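## Task

Pull the cap off the marker, then draw only the numeral 3 on the whiteboard, oriented so its top faces the whiteboard's long side that is farthest from the robot.

## Robot and tools

Robot: two arms, left_arm and right_arm, each with six joints and a parallel gripper. Each arm has its own wrist camera (cam_left_wrist, cam_right_wrist); there are also cam_head_left, cam_head_right, cam_high and cam_low, all 504x504 pixels, returned in that order after every call.

Scene frame: one shared frame with its origin on the table surface midway between the arms. +x points forward over the table, +z points up, and left_arm sits on the +y side. The arm names do not correspond to image left/right. Gripper poses in results are given as end_effector_position (metres) and end_effector_quat_wxyz in this frame; the printed position gets less accurate at long reach. The point reported lies between the finger pads, roughly 1 cm behind the tips. In the gripper's own frame the fingers extend along +z and open and close along y.

Joint order (use this and nothing else): wrist pitch, wrist yaw, shoulder, elbow, wrist roll, waist. Stated ranges in radians: wrist pitch -1.571 to 1.571, wrist yaw -1.571 to 1.571, shoulder 0.000 to 3.142, elbow 0.000 to 3.142, wrist roll -2.094 to 2.094, waist -2.618 to 3.054. True ends may differ by up to 0.036 either way. A target more than 0.036 beyond a stated end, and beyond the joint's current angle, gets the whole call rejected; a target past the real end is clipped there and the result reports "joint sent to its limit" (absence of that line proves nothing).

A row is one flat list of 14 numbers covering both arms: left_arm's six joint angles in the order above plus its grip value, then right_arm's six angles plus grip. Joint numbers are absolute target angles in radians, not offsets. The grip value runs from -1 (closed) to +1 (fully open). Optionally append 12 numbers in 0 to 1: per-joint stiffness scales (left six, then right six, same joint order) that multiply position gain and persist until changed.

Tools:
- execute_actions(actions): a list of actions; each action is a table of up to 15 rows, one row per 1/30 s control step; if fewer than 15 rows, the final row is held for the remainder. An empty list just returns the current state and images.
- move(target, speed, blocking): target is one 14-number row of absolute angles and grips. All joints of both arms travel along paths that finish at the same moment, so grippers trace curves. speed (0.01 to 2 rad/s, default 0.5) caps the joint with the longest travel. Duration is clamped to 0.5 to 10 s; longer paths stop short. Grip values are sent immediately. Paths ignore obstacles and the other arm. blocking=false returns after 0.5 s while motion continues; until a result shows it ended, further actions and moves are refused, so use wait or stop. The extra "move:" line gives the outcome (done, off_target, moving, held, fault), limits=held or limits=none, and each arm's joint farthest from target.
- wait(seconds): 0 to 10 s, arms keep their last command; returns early if a running move ends.
- stop(): brakes a running move; fingers continue.
- zoom_image(camera, region): region [x0, y0, x1, y1] in pixels of that camera's latest image, at most 504 by 504.
- finished_scene(scene): ends the current scene (give its number) irreversibly; the goal must already hold. Its result may state the task failed with one reason, but never confirms success, and it supplies the next task.

Motion limits: each step, joint targets are kept within a lead of the measured angle: 0.202 waist, 0.258 shoulder, 0.238 elbow, 0.573 wrist pitch, 0.522 wrist yaw and roll. If the targets would carry the gripper more than 70 mm from its measured spot, all are scaled back. Big moves therefore take several actions; an unfinished move may need re-sending. "Joint targets" in a result shows what joints are currently driven toward; resend those to hold still. Friction can leave a joint up to about 0.031 rad off, and smaller commanded changes may do nothing. "joint command not followed" means a clearance check altered some targets.

Results also list Joint positions and Joint velocities per arm (six angles then gripper opening in metres, 0.093 open to 0.000 closed), joint torques (same order, uncalibrated and noisy), and grip_measured on the -1..+1 scale. Pads meet near -0.94; each mm of object width adds about 0.0208; each gripper has a fixed reading offset up to 0.02. On a rigid object the opening settles up to ~12 mm under its width. Keep sending the closing value to stay gripped; going further below the contact reading squeezes harder (about 50 to 62 N per pad cap, less on thin parts).

Cautions: nothing may leave the table. Avoid dropping the marker or cap, slamming, hard collisions, and strong pushes; faster moves and targets far beyond contact press harder, so approach the board gently when writing. Keep the arms from striking or pressing each other. Loose objects may be nudged occasionally. Holding loads heats motors: MOTOR HOT appears from 75 °C, 90 °C halts that arm for 10 s, 100 °C makes it go limp and fall; FAULT lines report such stops.

Each tool is called after "Emit:" as a command line: name --argument value for each argument, lists and objects as JSON in quotes; but a table of rows of numbers goes row by row, as --pt "numbers of a row", without its own name.

## Session

Emit:
execute_actions --actions '[]'

Scene clock: 0.00 s.
left_arm: end_effector_position=(+0.3771, +0.4235, +0.3882) grip_measured=+1.000 end_effector_quat_wxyz=(+0.693, -0.056, +0.717, +0.052) | right_arm: end_effector_position=(+0.0256, -0.5250, +0.1529) grip_measured=+1.000 end_effector_quat_wxyz=(+0.004, -0.163, +0.984, -0.075)
Joint names: [wrist pitch, wrist yaw, shoulder, elbow, wrist roll, waist]
Joint positions: left_arm=[-0.009 -0.007  1.052  1.026 -0.003  0.012  0.093] | right_arm=[-1.419 -0.005  0.981  0.98  -1.714 -1.251  0.093]
Joint velocities: left_arm=[ 0.007  0.022 -0.007 -0.017 -0.022  0.002  0.   ] | right_arm=[ 0.022 -0.037 -0.002 -0.017  0.037 -0.007 -0.   ]
Joint torques (N m, as the arm reports them, + toward a larger angle): no reading
Motor temperatures (°C, as the motors report them): left_arm=[24 25 27 23 27 24] | right_arm=[23 25 24 23 25 26]
Joint targets: left_arm=[-0.009 -0.007 1.052 1.026 -0.003 0.012] | right_arm=[-1.419 -0.005 0.981 0.980 -1.714 -1.251]
Joint stiffness scale: left_arm=[1. 1. 1. 1. 1. 1.] | right_arm=[1. 1. 1. 1. 1. 1.]

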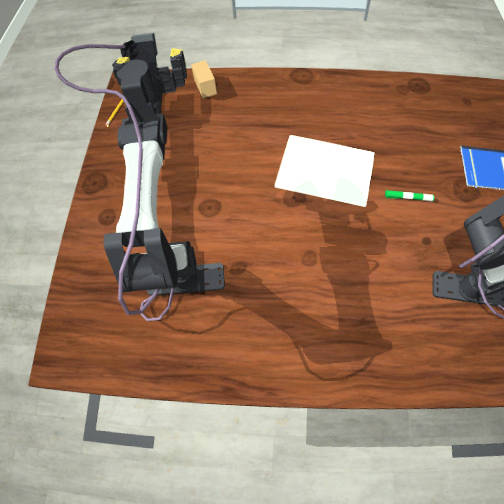

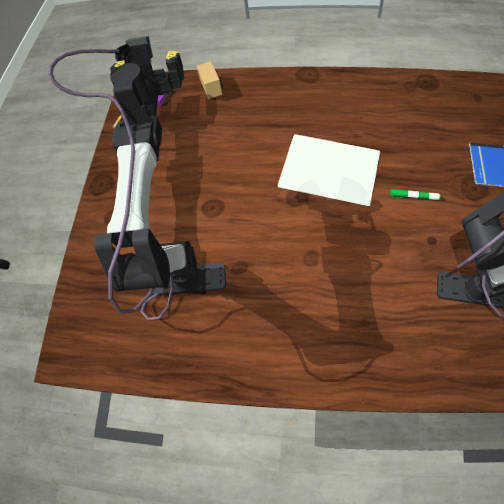

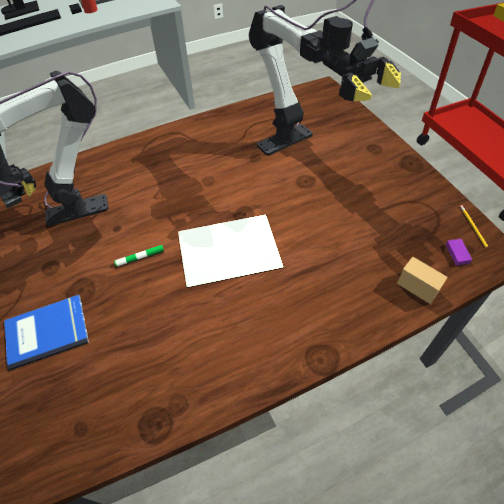

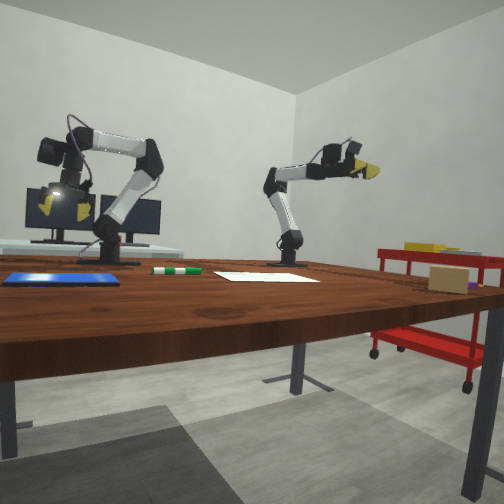

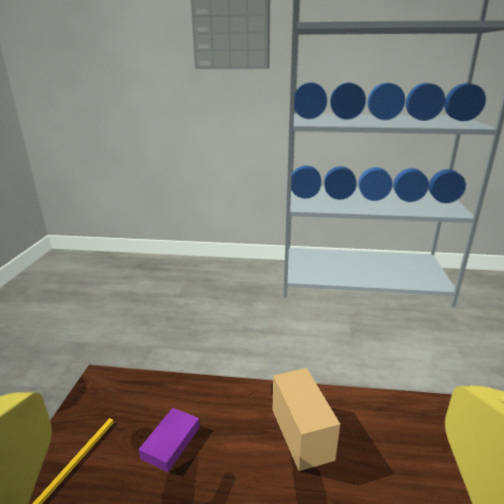

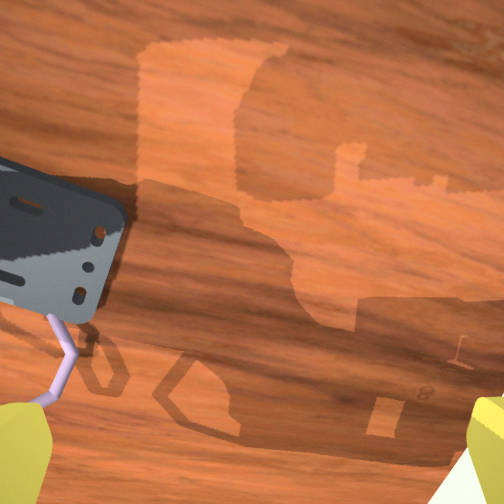

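Emit:
move --target '[-1.058,0,2.389,2.347,0,-1.32,1, 0.2,0,0.6,0.4,0,-0.5,1]' --speed 0.8

Emit:
zoom_image --camera "cam_high" --region '[40,150,300,320]'

Scene clock: 55.30 s.
left_arm: end_effector_position=(+0.2152, -0.1630, +0.1311) grip_measured=+1.000 end_effector_quat_wxyz=(+0.200, +0.543, +0.804, -0.134) | right_arm: end_effector_position=(+0.2345, -0.5528, +0.2819) grip_measured=+1.000 end_effector_quat_wxyz=(+0.673, +0.220, +0.668, -0.228)
Joint names: [wrist pitch, wrist yaw, shoulder, elbow, wrist roll, waist]
Joint positions: left_arm=[-1.038 -0.003  2.375  2.33  -0.003 -1.325  0.093] | right_arm=[ 0.194 -0.004  0.612  0.429 -0.009 -0.513  0.093]
Joint velocities: left_arm=[ 0.007  0.022 -0.022 -0.012 -0.007 -0.007  0.   ] | right_arm=[ 0.007 -0.066 -0.017  0.002 -0.022  0.012 -0.001]
Joint torques (N m, as the arm reports them, + toward a larger angle): left_arm=[  1.21   0.04 -12.44   9.49   0.     0.11] | right_arm=[ 2.48  0.01 -1.09  5.95  0.15  0.52]
Motor temperatures (°C, as the motors report them): left_arm=[30 25 28 29 27 24] | right_arm=[24 25 25 28 25 26]
Joint targets: left_arm=[-1.058 -0.000 2.389 2.347 -0.000 -1.320] | right_arm=[0.200 -0.000 0.600 0.400 0.000 -0.500]
Joint stiffness scale: left_arm=[1. 1. 1. 1. 1. 1.] | right_arm=[1. 1. 1. 1. 1. 1.]
move: off_target (right_arm); limits=none; left_arm: farthest joint: the wrist pitch, 0.020 radians from its target (1.049 radians at the start); right_arm: farthest joint: the elbow, 0.029 radians from its target (0.580 radians at the start)

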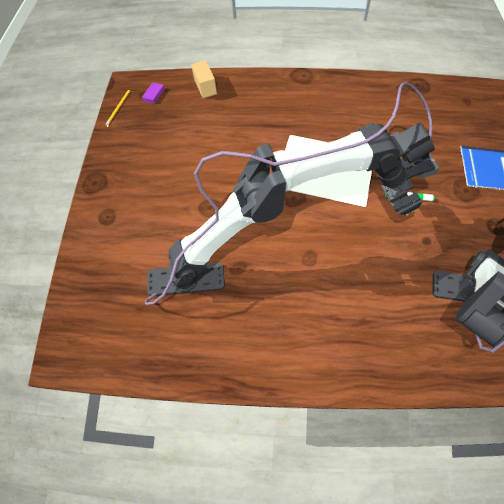

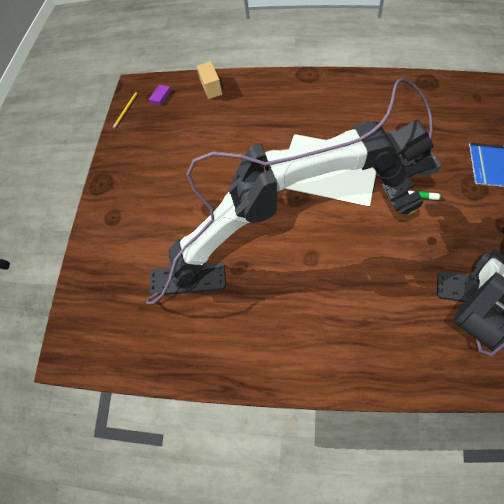

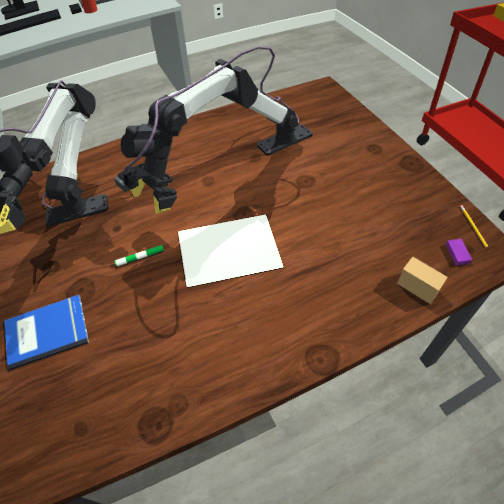

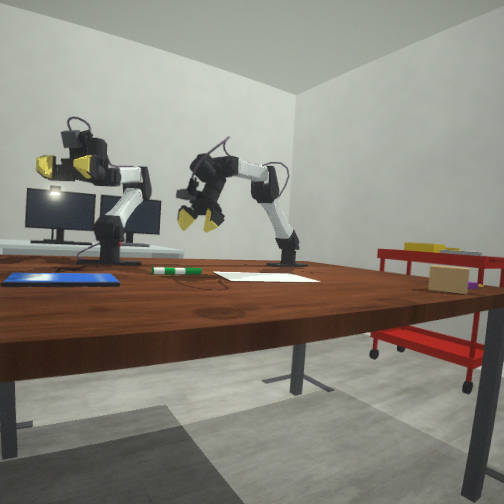

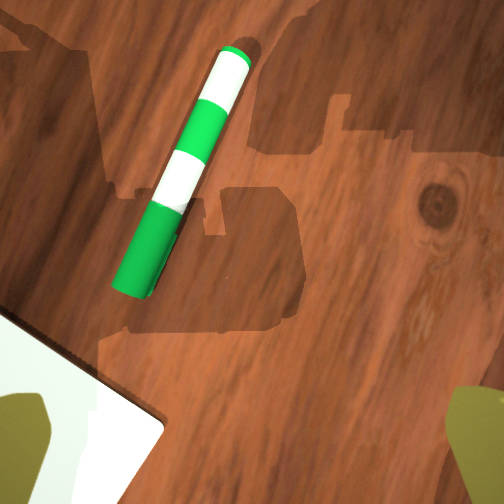

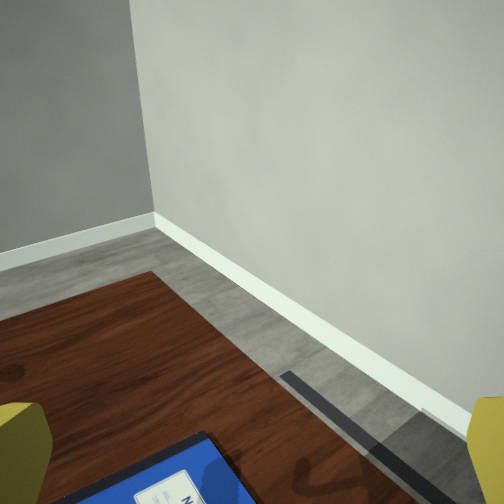

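Region (40, 150, 300, 320) of cam_high's 504x504 image, scaled by 1.938, with more detail than that image has; it fills the top 330 rows of this view, and the rest is white.

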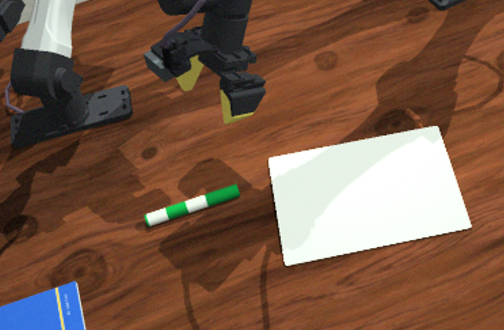

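Emit:
move --target '[-0.925,0.278,2.543,2.347,0.516,-1.159,0.4, 0.2,0,0.6,0.4,0,-0.5,1]'

Scene clock: 89.50 s.
left_arm: end_effector_position=(+0.2701, -0.1598, +0.0658) grip_measured=+0.402 end_effector_quat_wxyz=(+0.179, +0.693, +0.674, -0.182) | right_arm: end_effector_position=(+0.2345, -0.5528, +0.2820) grip_measured=+1.000 end_effector_quat_wxyz=(+0.673, +0.220, +0.668, -0.228)
Joint names: [wrist pitch, wrist yaw, shoulder, elbow, wrist roll, waist]
Joint positions: left_arm=[-0.931  0.267  2.522  2.33   0.51  -1.161  0.064] | right_arm=[ 0.194 -0.004  0.612  0.429 -0.008 -0.513  0.093]
Joint velocities: left_arm=[-0.022 -0.051 -0.007 -0.002 -0.007 -0.002 -0.   ] | right_arm=[-0.022  0.066 -0.007  0.002  0.066  0.017  0.   ]
Joint torques (N m, as the arm reports them, + toward a larger angle): left_arm=[  1.35   0.3  -12.83   9.53  -0.02  -0.27] | right_arm=[ 2.46  0.02 -1.1   5.96  0.15  0.51]
Motor temperatures (°C, as the motors report them): left_arm=[28 25 40 31 27 24] | right_arm=[31 25 25 29 25 26]
Joint targets: left_arm=[-0.925 0.278 2.543 2.347 0.516 -1.159] | right_arm=[0.200 -0.000 0.600 0.400 -0.000 -0.500]
Joint stiffness scale: left_arm=[1. 1. 1. 1. 1. 1.] | right_arm=[1. 1. 1. 1. 1. 1.]
move: off_target (left_arm, right_arm); limits=none; left_arm: farthest joint: the shoulder, 0.021 radians from its target (0.168 radians at the start); right_arm: farthest joint: the elbow, 0.029 radians from its target (0.029 radians at the start)

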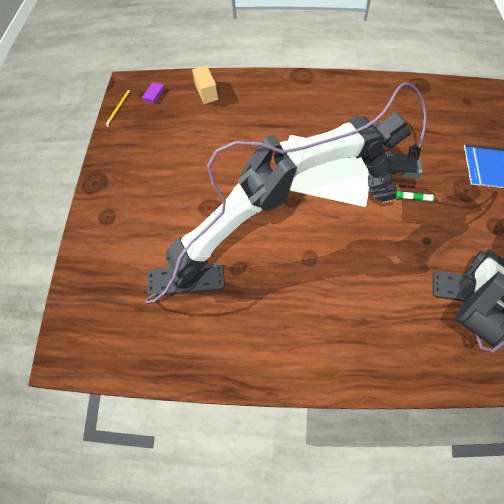

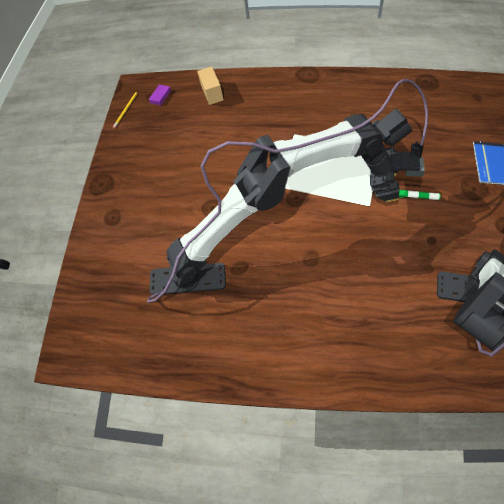

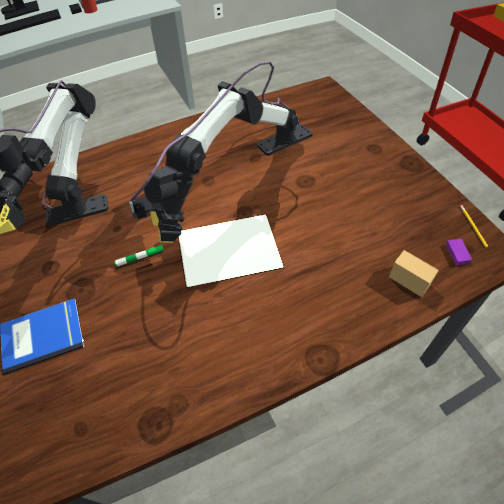

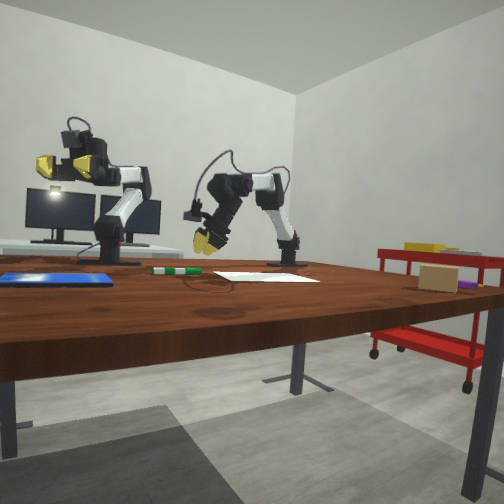

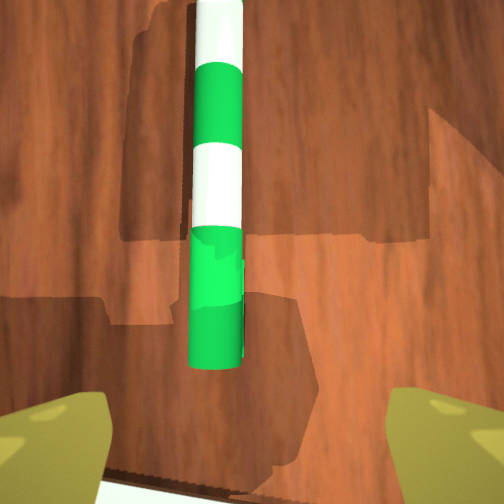

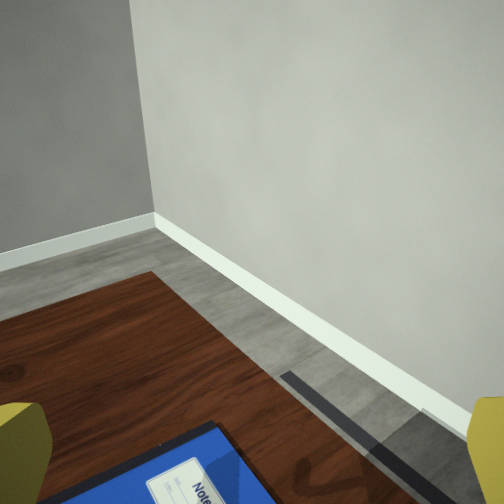

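Emit:
move --target '[-1.0,0.278,2.78,2.65,0.516,-1.168,0.4, 0.2,0,0.6,0.4,0,-0.5,1]' --speed 0.3

Emit:
zoom_image --camera "cam_low" --region '[130,210,250,290]'

Scene clock: 100.23 s.
left_arm: end_effector_position=(+0.2864, -0.1869, +0.0299) grip_measured=+0.402 end_effector_quat_wxyz=(+0.187, +0.693, +0.672, -0.184) | right_arm: end_effector_position=(+0.2345, -0.5528, +0.2820) grip_measured=+1.000 end_effector_quat_wxyz=(+0.673, +0.220, +0.668, -0.228)
Joint names: [wrist pitch, wrist yaw, shoulder, elbow, wrist roll, waist]
Joint positions: left_arm=[-0.981  0.268  2.756  2.629  0.511 -1.161  0.064] | right_arm=[ 0.194 -0.004  0.612  0.429 -0.008 -0.513  0.093]
Joint velocities: left_arm=[ 0.022  0.066 -0.017 -0.007  0.081 -0.012 -0.001] | right_arm=[-0.037 -0.007  0.007  0.007 -0.051 -0.002  0.001]
Joint torques (N m, as the arm reports them, + toward a larger angle): left_arm=[  1.14   0.29 -13.63   9.81   0.01  -1.01] | right_arm=[ 2.46  0.02 -1.1   5.95  0.15  0.51]
Motor temperatures (°C, as the motors report them): left_arm=[28 25 42 32 27 24] | right_arm=[33 25 25 29 25 26]
Joint targets: left_arm=[-1.000 0.278 2.780 2.650 0.516 -1.168] | right_arm=[0.200 0.000 0.600 0.400 -0.000 -0.500]
Joint stiffness scale: left_arm=[1. 1. 1. 1. 1. 1.] | right_arm=[1. 1. 1. 1. 1. 1.]
move: off_target (left_arm, right_arm); limits=none; left_arm: farthest joint: the shoulder, 0.024 radians from its target (0.258 radians at the start); right_arm: farthest joint: the elbow, 0.029 radians from its target (0.029 radians at the start)

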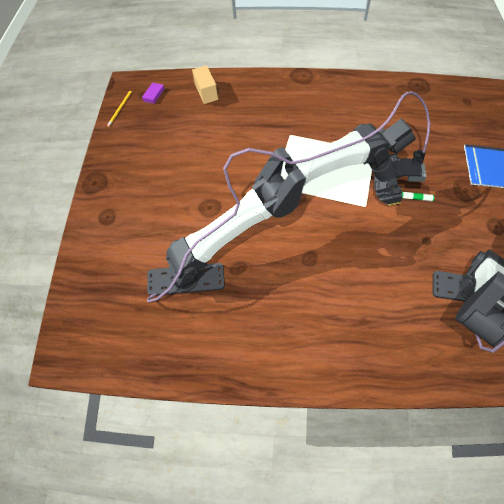

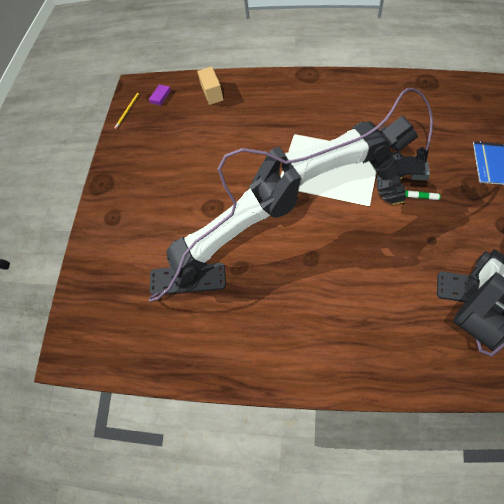

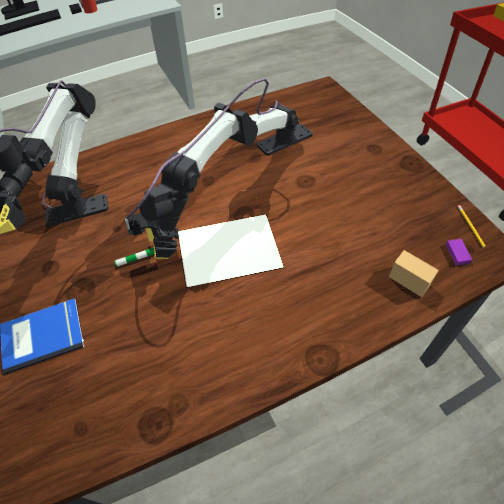

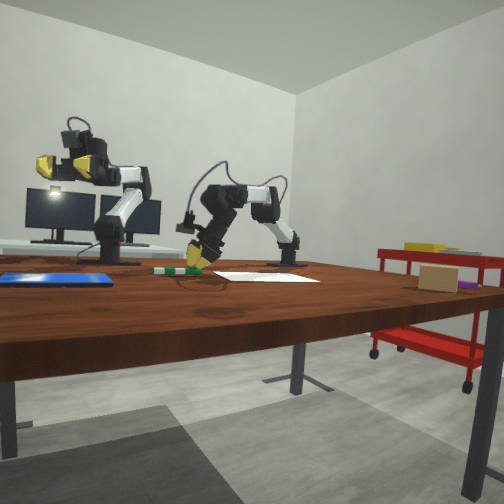

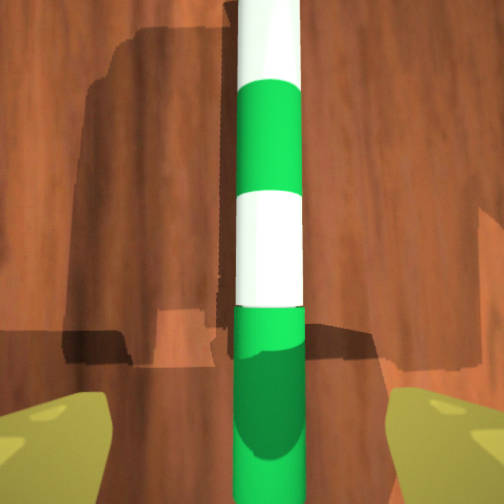

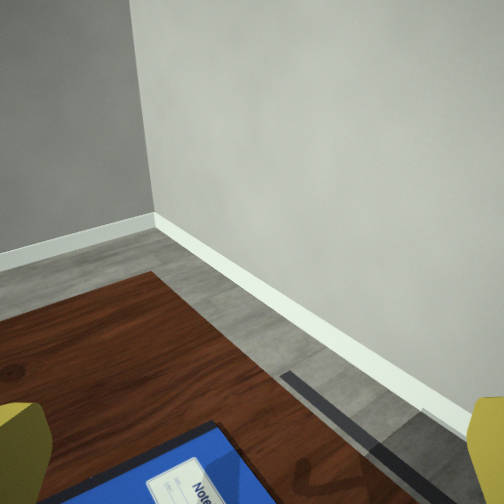

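Region (130, 210, 250, 290) of cam_low's 504x504 image, scaled by 4.200, with more detail than that image has.

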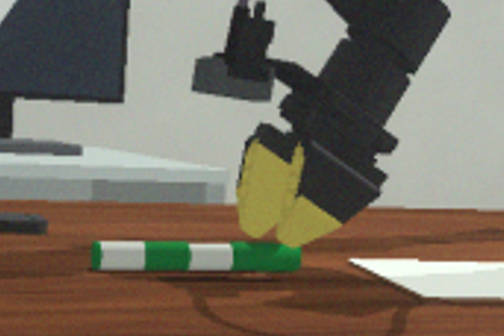

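Lower 1.6 cm through the shoulder.

Emit:
move --target '[-1.0,0.278,2.807,2.65,0.516,-1.18,0.4, 0.2,0,0.6,0.4,0,-0.5,1]' --speed 0.05

Emit:
zoom_image --camera "cam_low" --region '[130,210,250,290]'

Scene clock: 106.77 s.
left_arm: end_effector_position=(+0.2779, -0.1876, +0.0127) grip_measured=+0.402 end_effector_quat_wxyz=(+0.171, +0.698, +0.671, -0.181) | right_arm: end_effector_position=(+0.2345, -0.5528, +0.2820) grip_measured=+1.000 end_effector_quat_wxyz=(+0.673, +0.220, +0.668, -0.228)
Joint names: [wrist pitch, wrist yaw, shoulder, elbow, wrist roll, waist]
Joint positions: left_arm=[-0.984  0.268  2.784  2.629  0.511 -1.173  0.064] | right_arm=[ 0.194 -0.004  0.612  0.429 -0.008 -0.513  0.093]
Joint velocities: left_arm=[-0.037  0.007 -0.002 -0.012 -0.037 -0.002 -0.001] | right_arm=[ 0.095 -0.022 -0.002  0.002  0.051  0.007 -0.001]
Joint torques (N m, as the arm reports them, + toward a larger angle): left_arm=[  1.09   0.3  -13.65   9.83   0.01  -1.01] | right_arm=[ 2.46  0.02 -1.1   5.95  0.15  0.51]
Motor temperatures (°C, as the motors report them): left_arm=[28 25 44 32 27 24] | right_arm=[33 25 25 29 25 26]
Joint targets: left_arm=[-1.000 0.278 2.807 2.650 0.516 -1.180] | right_arm=[0.200 -0.000 0.600 0.400 0.000 -0.500]
Joint stiffness scale: left_arm=[1. 1. 1. 1. 1. 1.] | right_arm=[1. 1. 1. 1. 1. 1.]
move: off_target (left_arm, right_arm); limits=none; left_arm: farthest joint: the shoulder, 0.023 radians from its target (0.051 radians at the start); right_arm: farthest joint: the elbow, 0.029 radians from its target (0.029 radians at the start)

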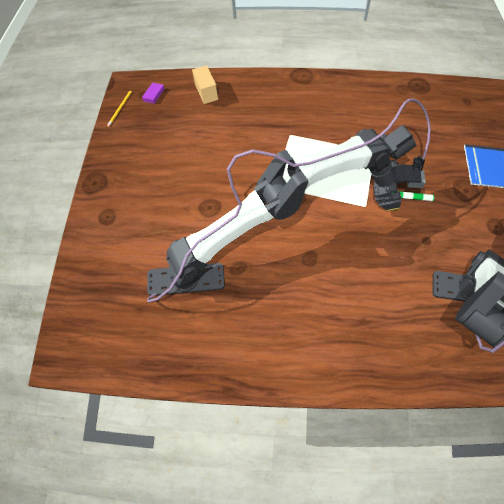

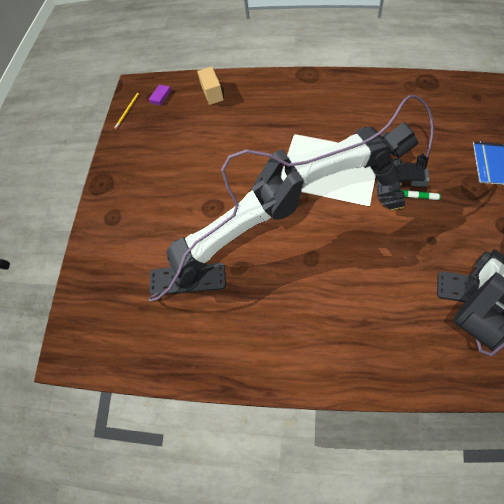

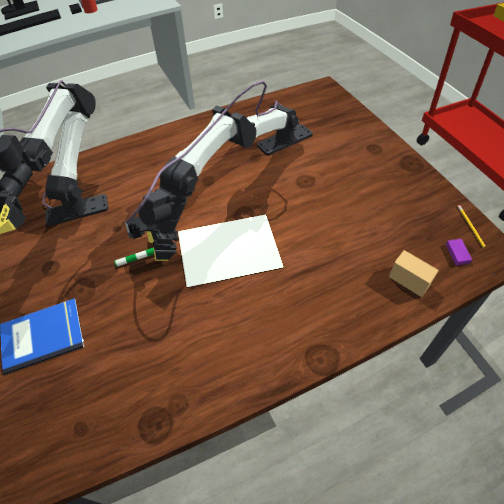

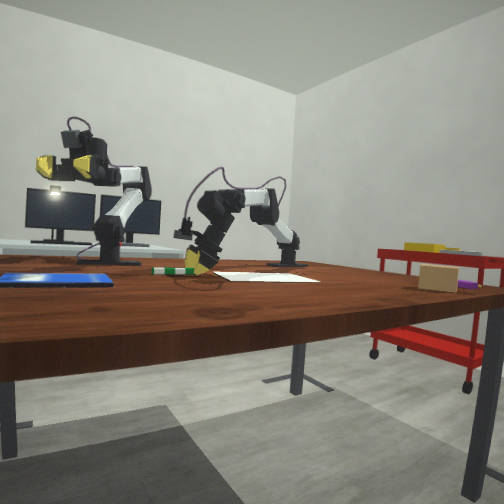

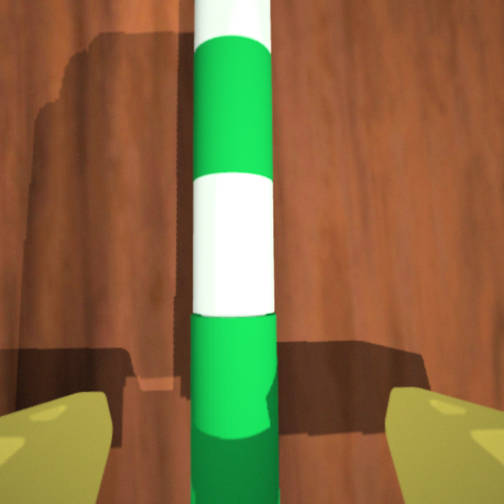

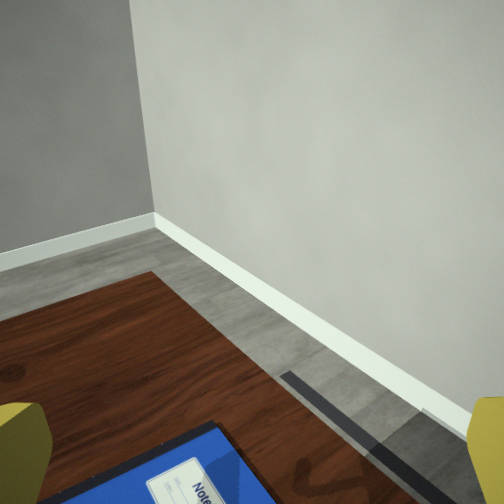

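Region (130, 210, 250, 290) of cam_low's 504x504 image, scaled by 4.200, with more detail than that image has.

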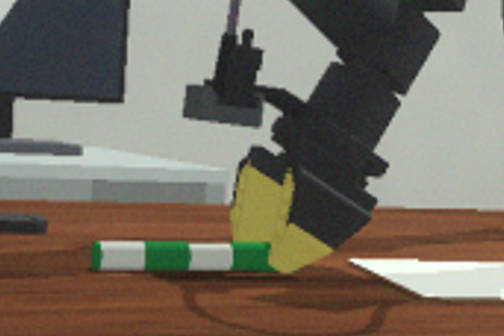

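Emit:
execute_actions --actions '[[[-1.0,0.278,2.807,2.65,0.516,-1.18,-0.85, 0.2,0,0.6,0.4,0,-0.5,1]],[[-1.0,0.278,2.807,2.65,0.516,-1.18,-0.85, 0.2,0,0.6,0.4,0,-0.5,1]],[[-1.0,0.278,2.807,2.65,0.516,-1.18,-0.85, 0.2,0,0.6,0.4,0,-0.5,1]]]'

Emit:
move --target '[-1.0,0.278,2.6,2.6,0.516,-1.18,-0.85, 0.2,0,0.6,0.4,0,-0.5,1]' --speed 0.3

Scene clock: 122.00 s.
left_arm: end_effector_position=(+0.2779, -0.1876, +0.0127) grip_measured=-0.734 end_effector_quat_wxyz=(+0.171, +0.698, +0.671, -0.182) | right_arm: end_effector_position=(+0.2345, -0.5528, +0.2820) grip_measured=+1.000 end_effector_quat_wxyz=(+0.673, +0.220, +0.668, -0.228)
Joint names: [wrist pitch, wrist yaw, shoulder, elbow, wrist roll, waist]
Joint positions: left_arm=[-0.984  0.268  2.784  2.629  0.512 -1.173  0.01 ] | right_arm=[ 0.194 -0.004  0.612  0.429 -0.008 -0.513  0.093]
Joint velocities: left_arm=[ 0.007  0.037  0.027 -0.007 -0.022 -0.007  0.   ] | right_arm=[-0.081  0.051  0.017 -0.007 -0.007  0.002 -0.   ]
Joint torques (N m, as the arm reports them, + toward a larger angle): left_arm=[  1.11   0.29 -13.73   9.79   0.01  -0.98] | right_arm=[ 2.46  0.02 -1.09  5.95  0.14  0.51]
Motor temperatures (°C, as the motors report them): left_arm=[28 25 48 33 27 24] | right_arm=[34 25 25 30 25 26]
Joint targets: left_arm=[-1.000 0.278 2.807 2.650 0.516 -1.180] | right_arm=[0.200 -0.000 0.600 0.400 0.000 -0.500]
Joint stiffness scale: left_arm=[1. 1. 1. 1. 1. 1.] | right_arm=[1. 1. 1. 1. 1. 1.]

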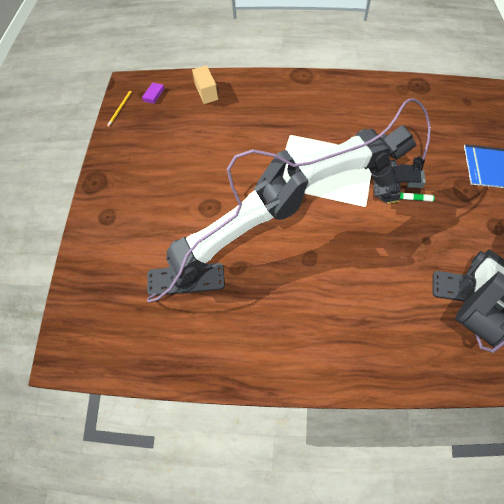

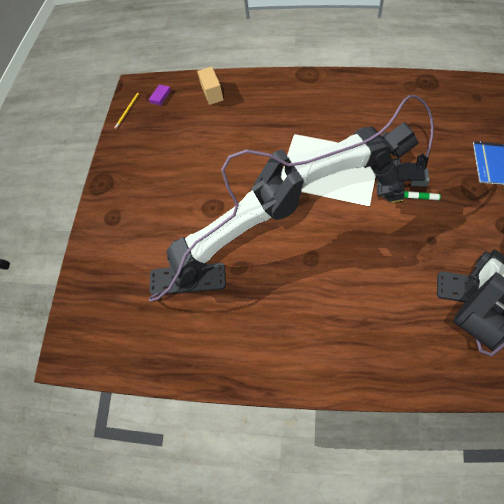

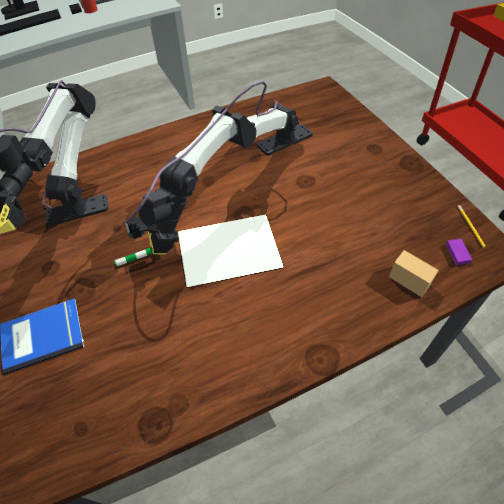

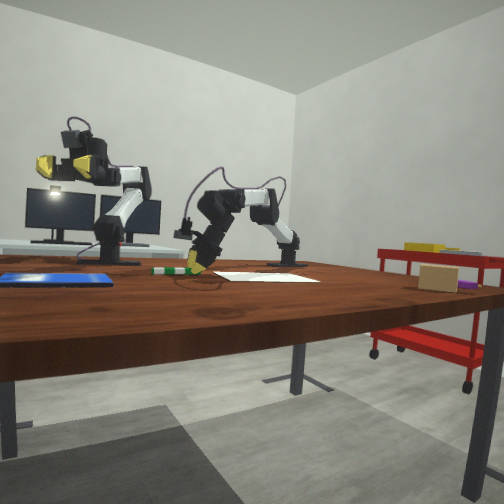

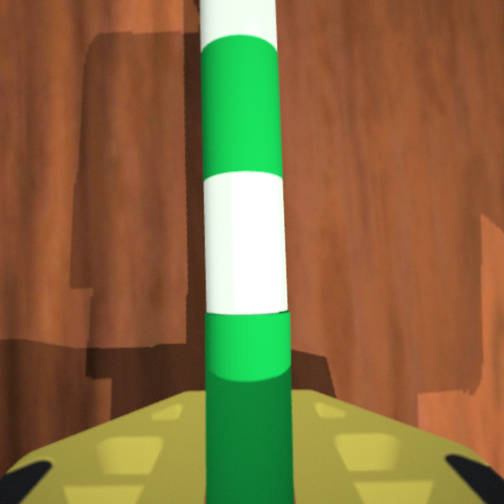

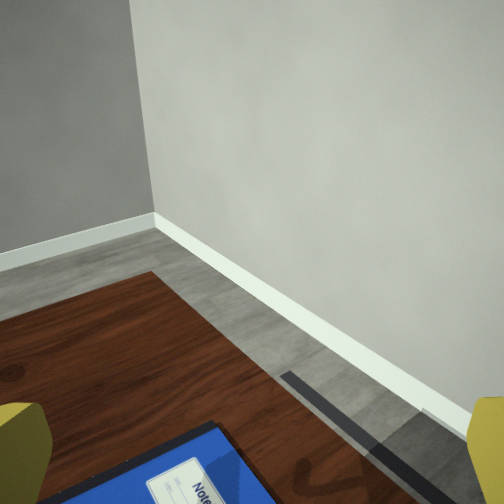

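Scene clock: 123.00 s.
left_arm: end_effector_position=(+0.2818, -0.1944, +0.1224) grip_measured=-0.734 end_effector_quat_wxyz=(+0.255, +0.690, +0.647, -0.201) | right_arm: end_effector_position=(+0.2345, -0.5528, +0.2820) grip_measured=+1.000 end_effector_quat_wxyz=(+0.673, +0.220, +0.668, -0.228)
Joint names: [wrist pitch, wrist yaw, shoulder, elbow, wrist roll, waist]
Joint positions: left_arm=[-0.987  0.268  2.602  2.629  0.512 -1.173  0.01 ] | right_arm=[ 0.194 -0.004  0.612  0.429 -0.008 -0.513  0.093]
Joint velocities: left_arm=[ 0.022 -0.037  0.012  0.012  0.037 -0.002 -0.002] | right_arm=[-0.007 -0.007 -0.012  0.002  0.022  0.017 -0.001]
Joint torques (N m, as the arm reports them, + toward a larger angle): left_arm=[  1.42   0.27 -14.77   5.69   0.    -0.99] | right_arm=[ 2.46  0.02 -1.1   5.96  0.15  0.5 ]
Motor temperatures (°C, as the motors report them): left_arm=[28 25 48 33 27 24] | right_arm=[34 25 25 30 25 26]
Joint targets: left_arm=[-1.000 0.278 2.600 2.600 0.516 -1.180] | right_arm=[0.200 0.000 0.600 0.400 -0.000 -0.500]
Joint stiffness scale: left_arm=[1. 1. 1. 1. 1. 1.] | right_arm=[1. 1. 1. 1. 1. 1.]
move: off_target (left_arm, right_arm); limits=none; left_arm: farthest joint: the elbow, 0.029 radians from its target (0.029 radians at the start); right_arm: farthest joint: the elbow, 0.029 radians from its target (0.029 radians at the start)

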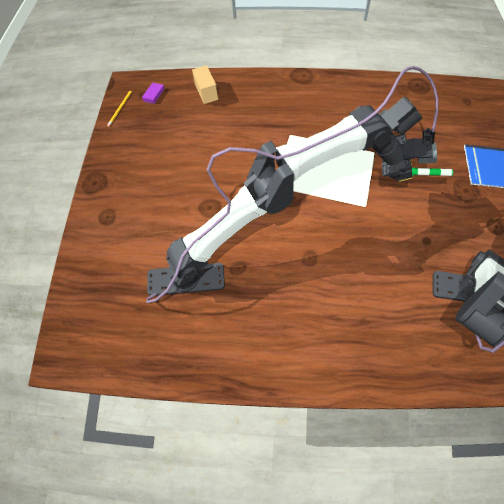

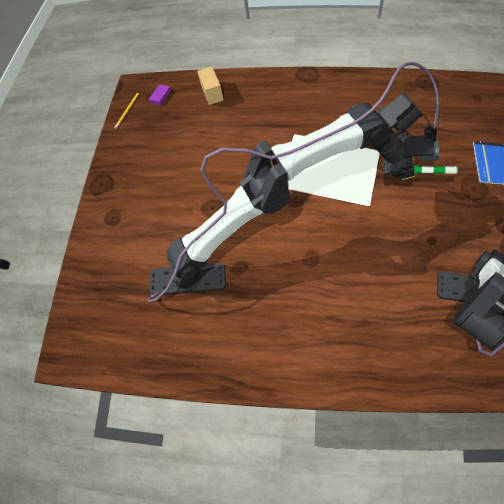

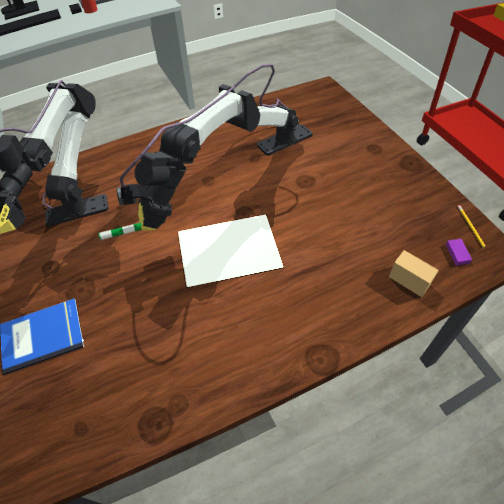

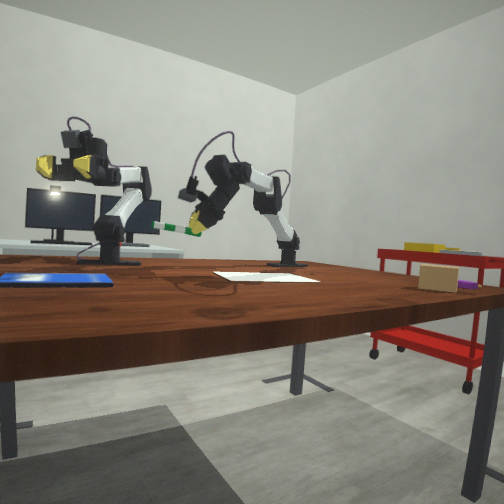

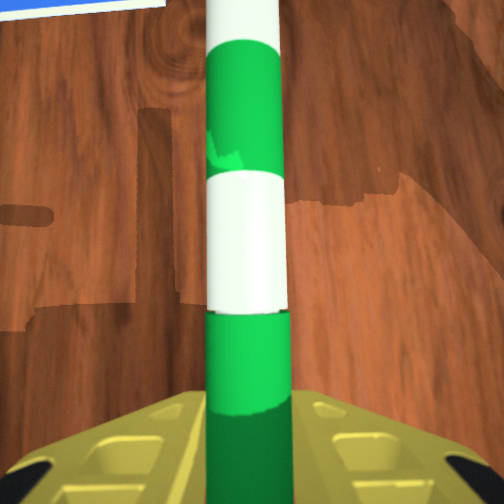

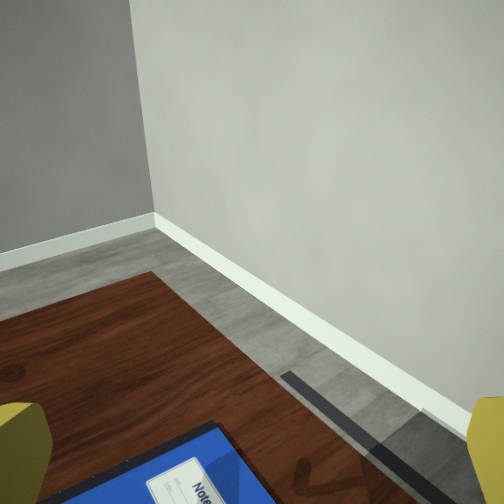

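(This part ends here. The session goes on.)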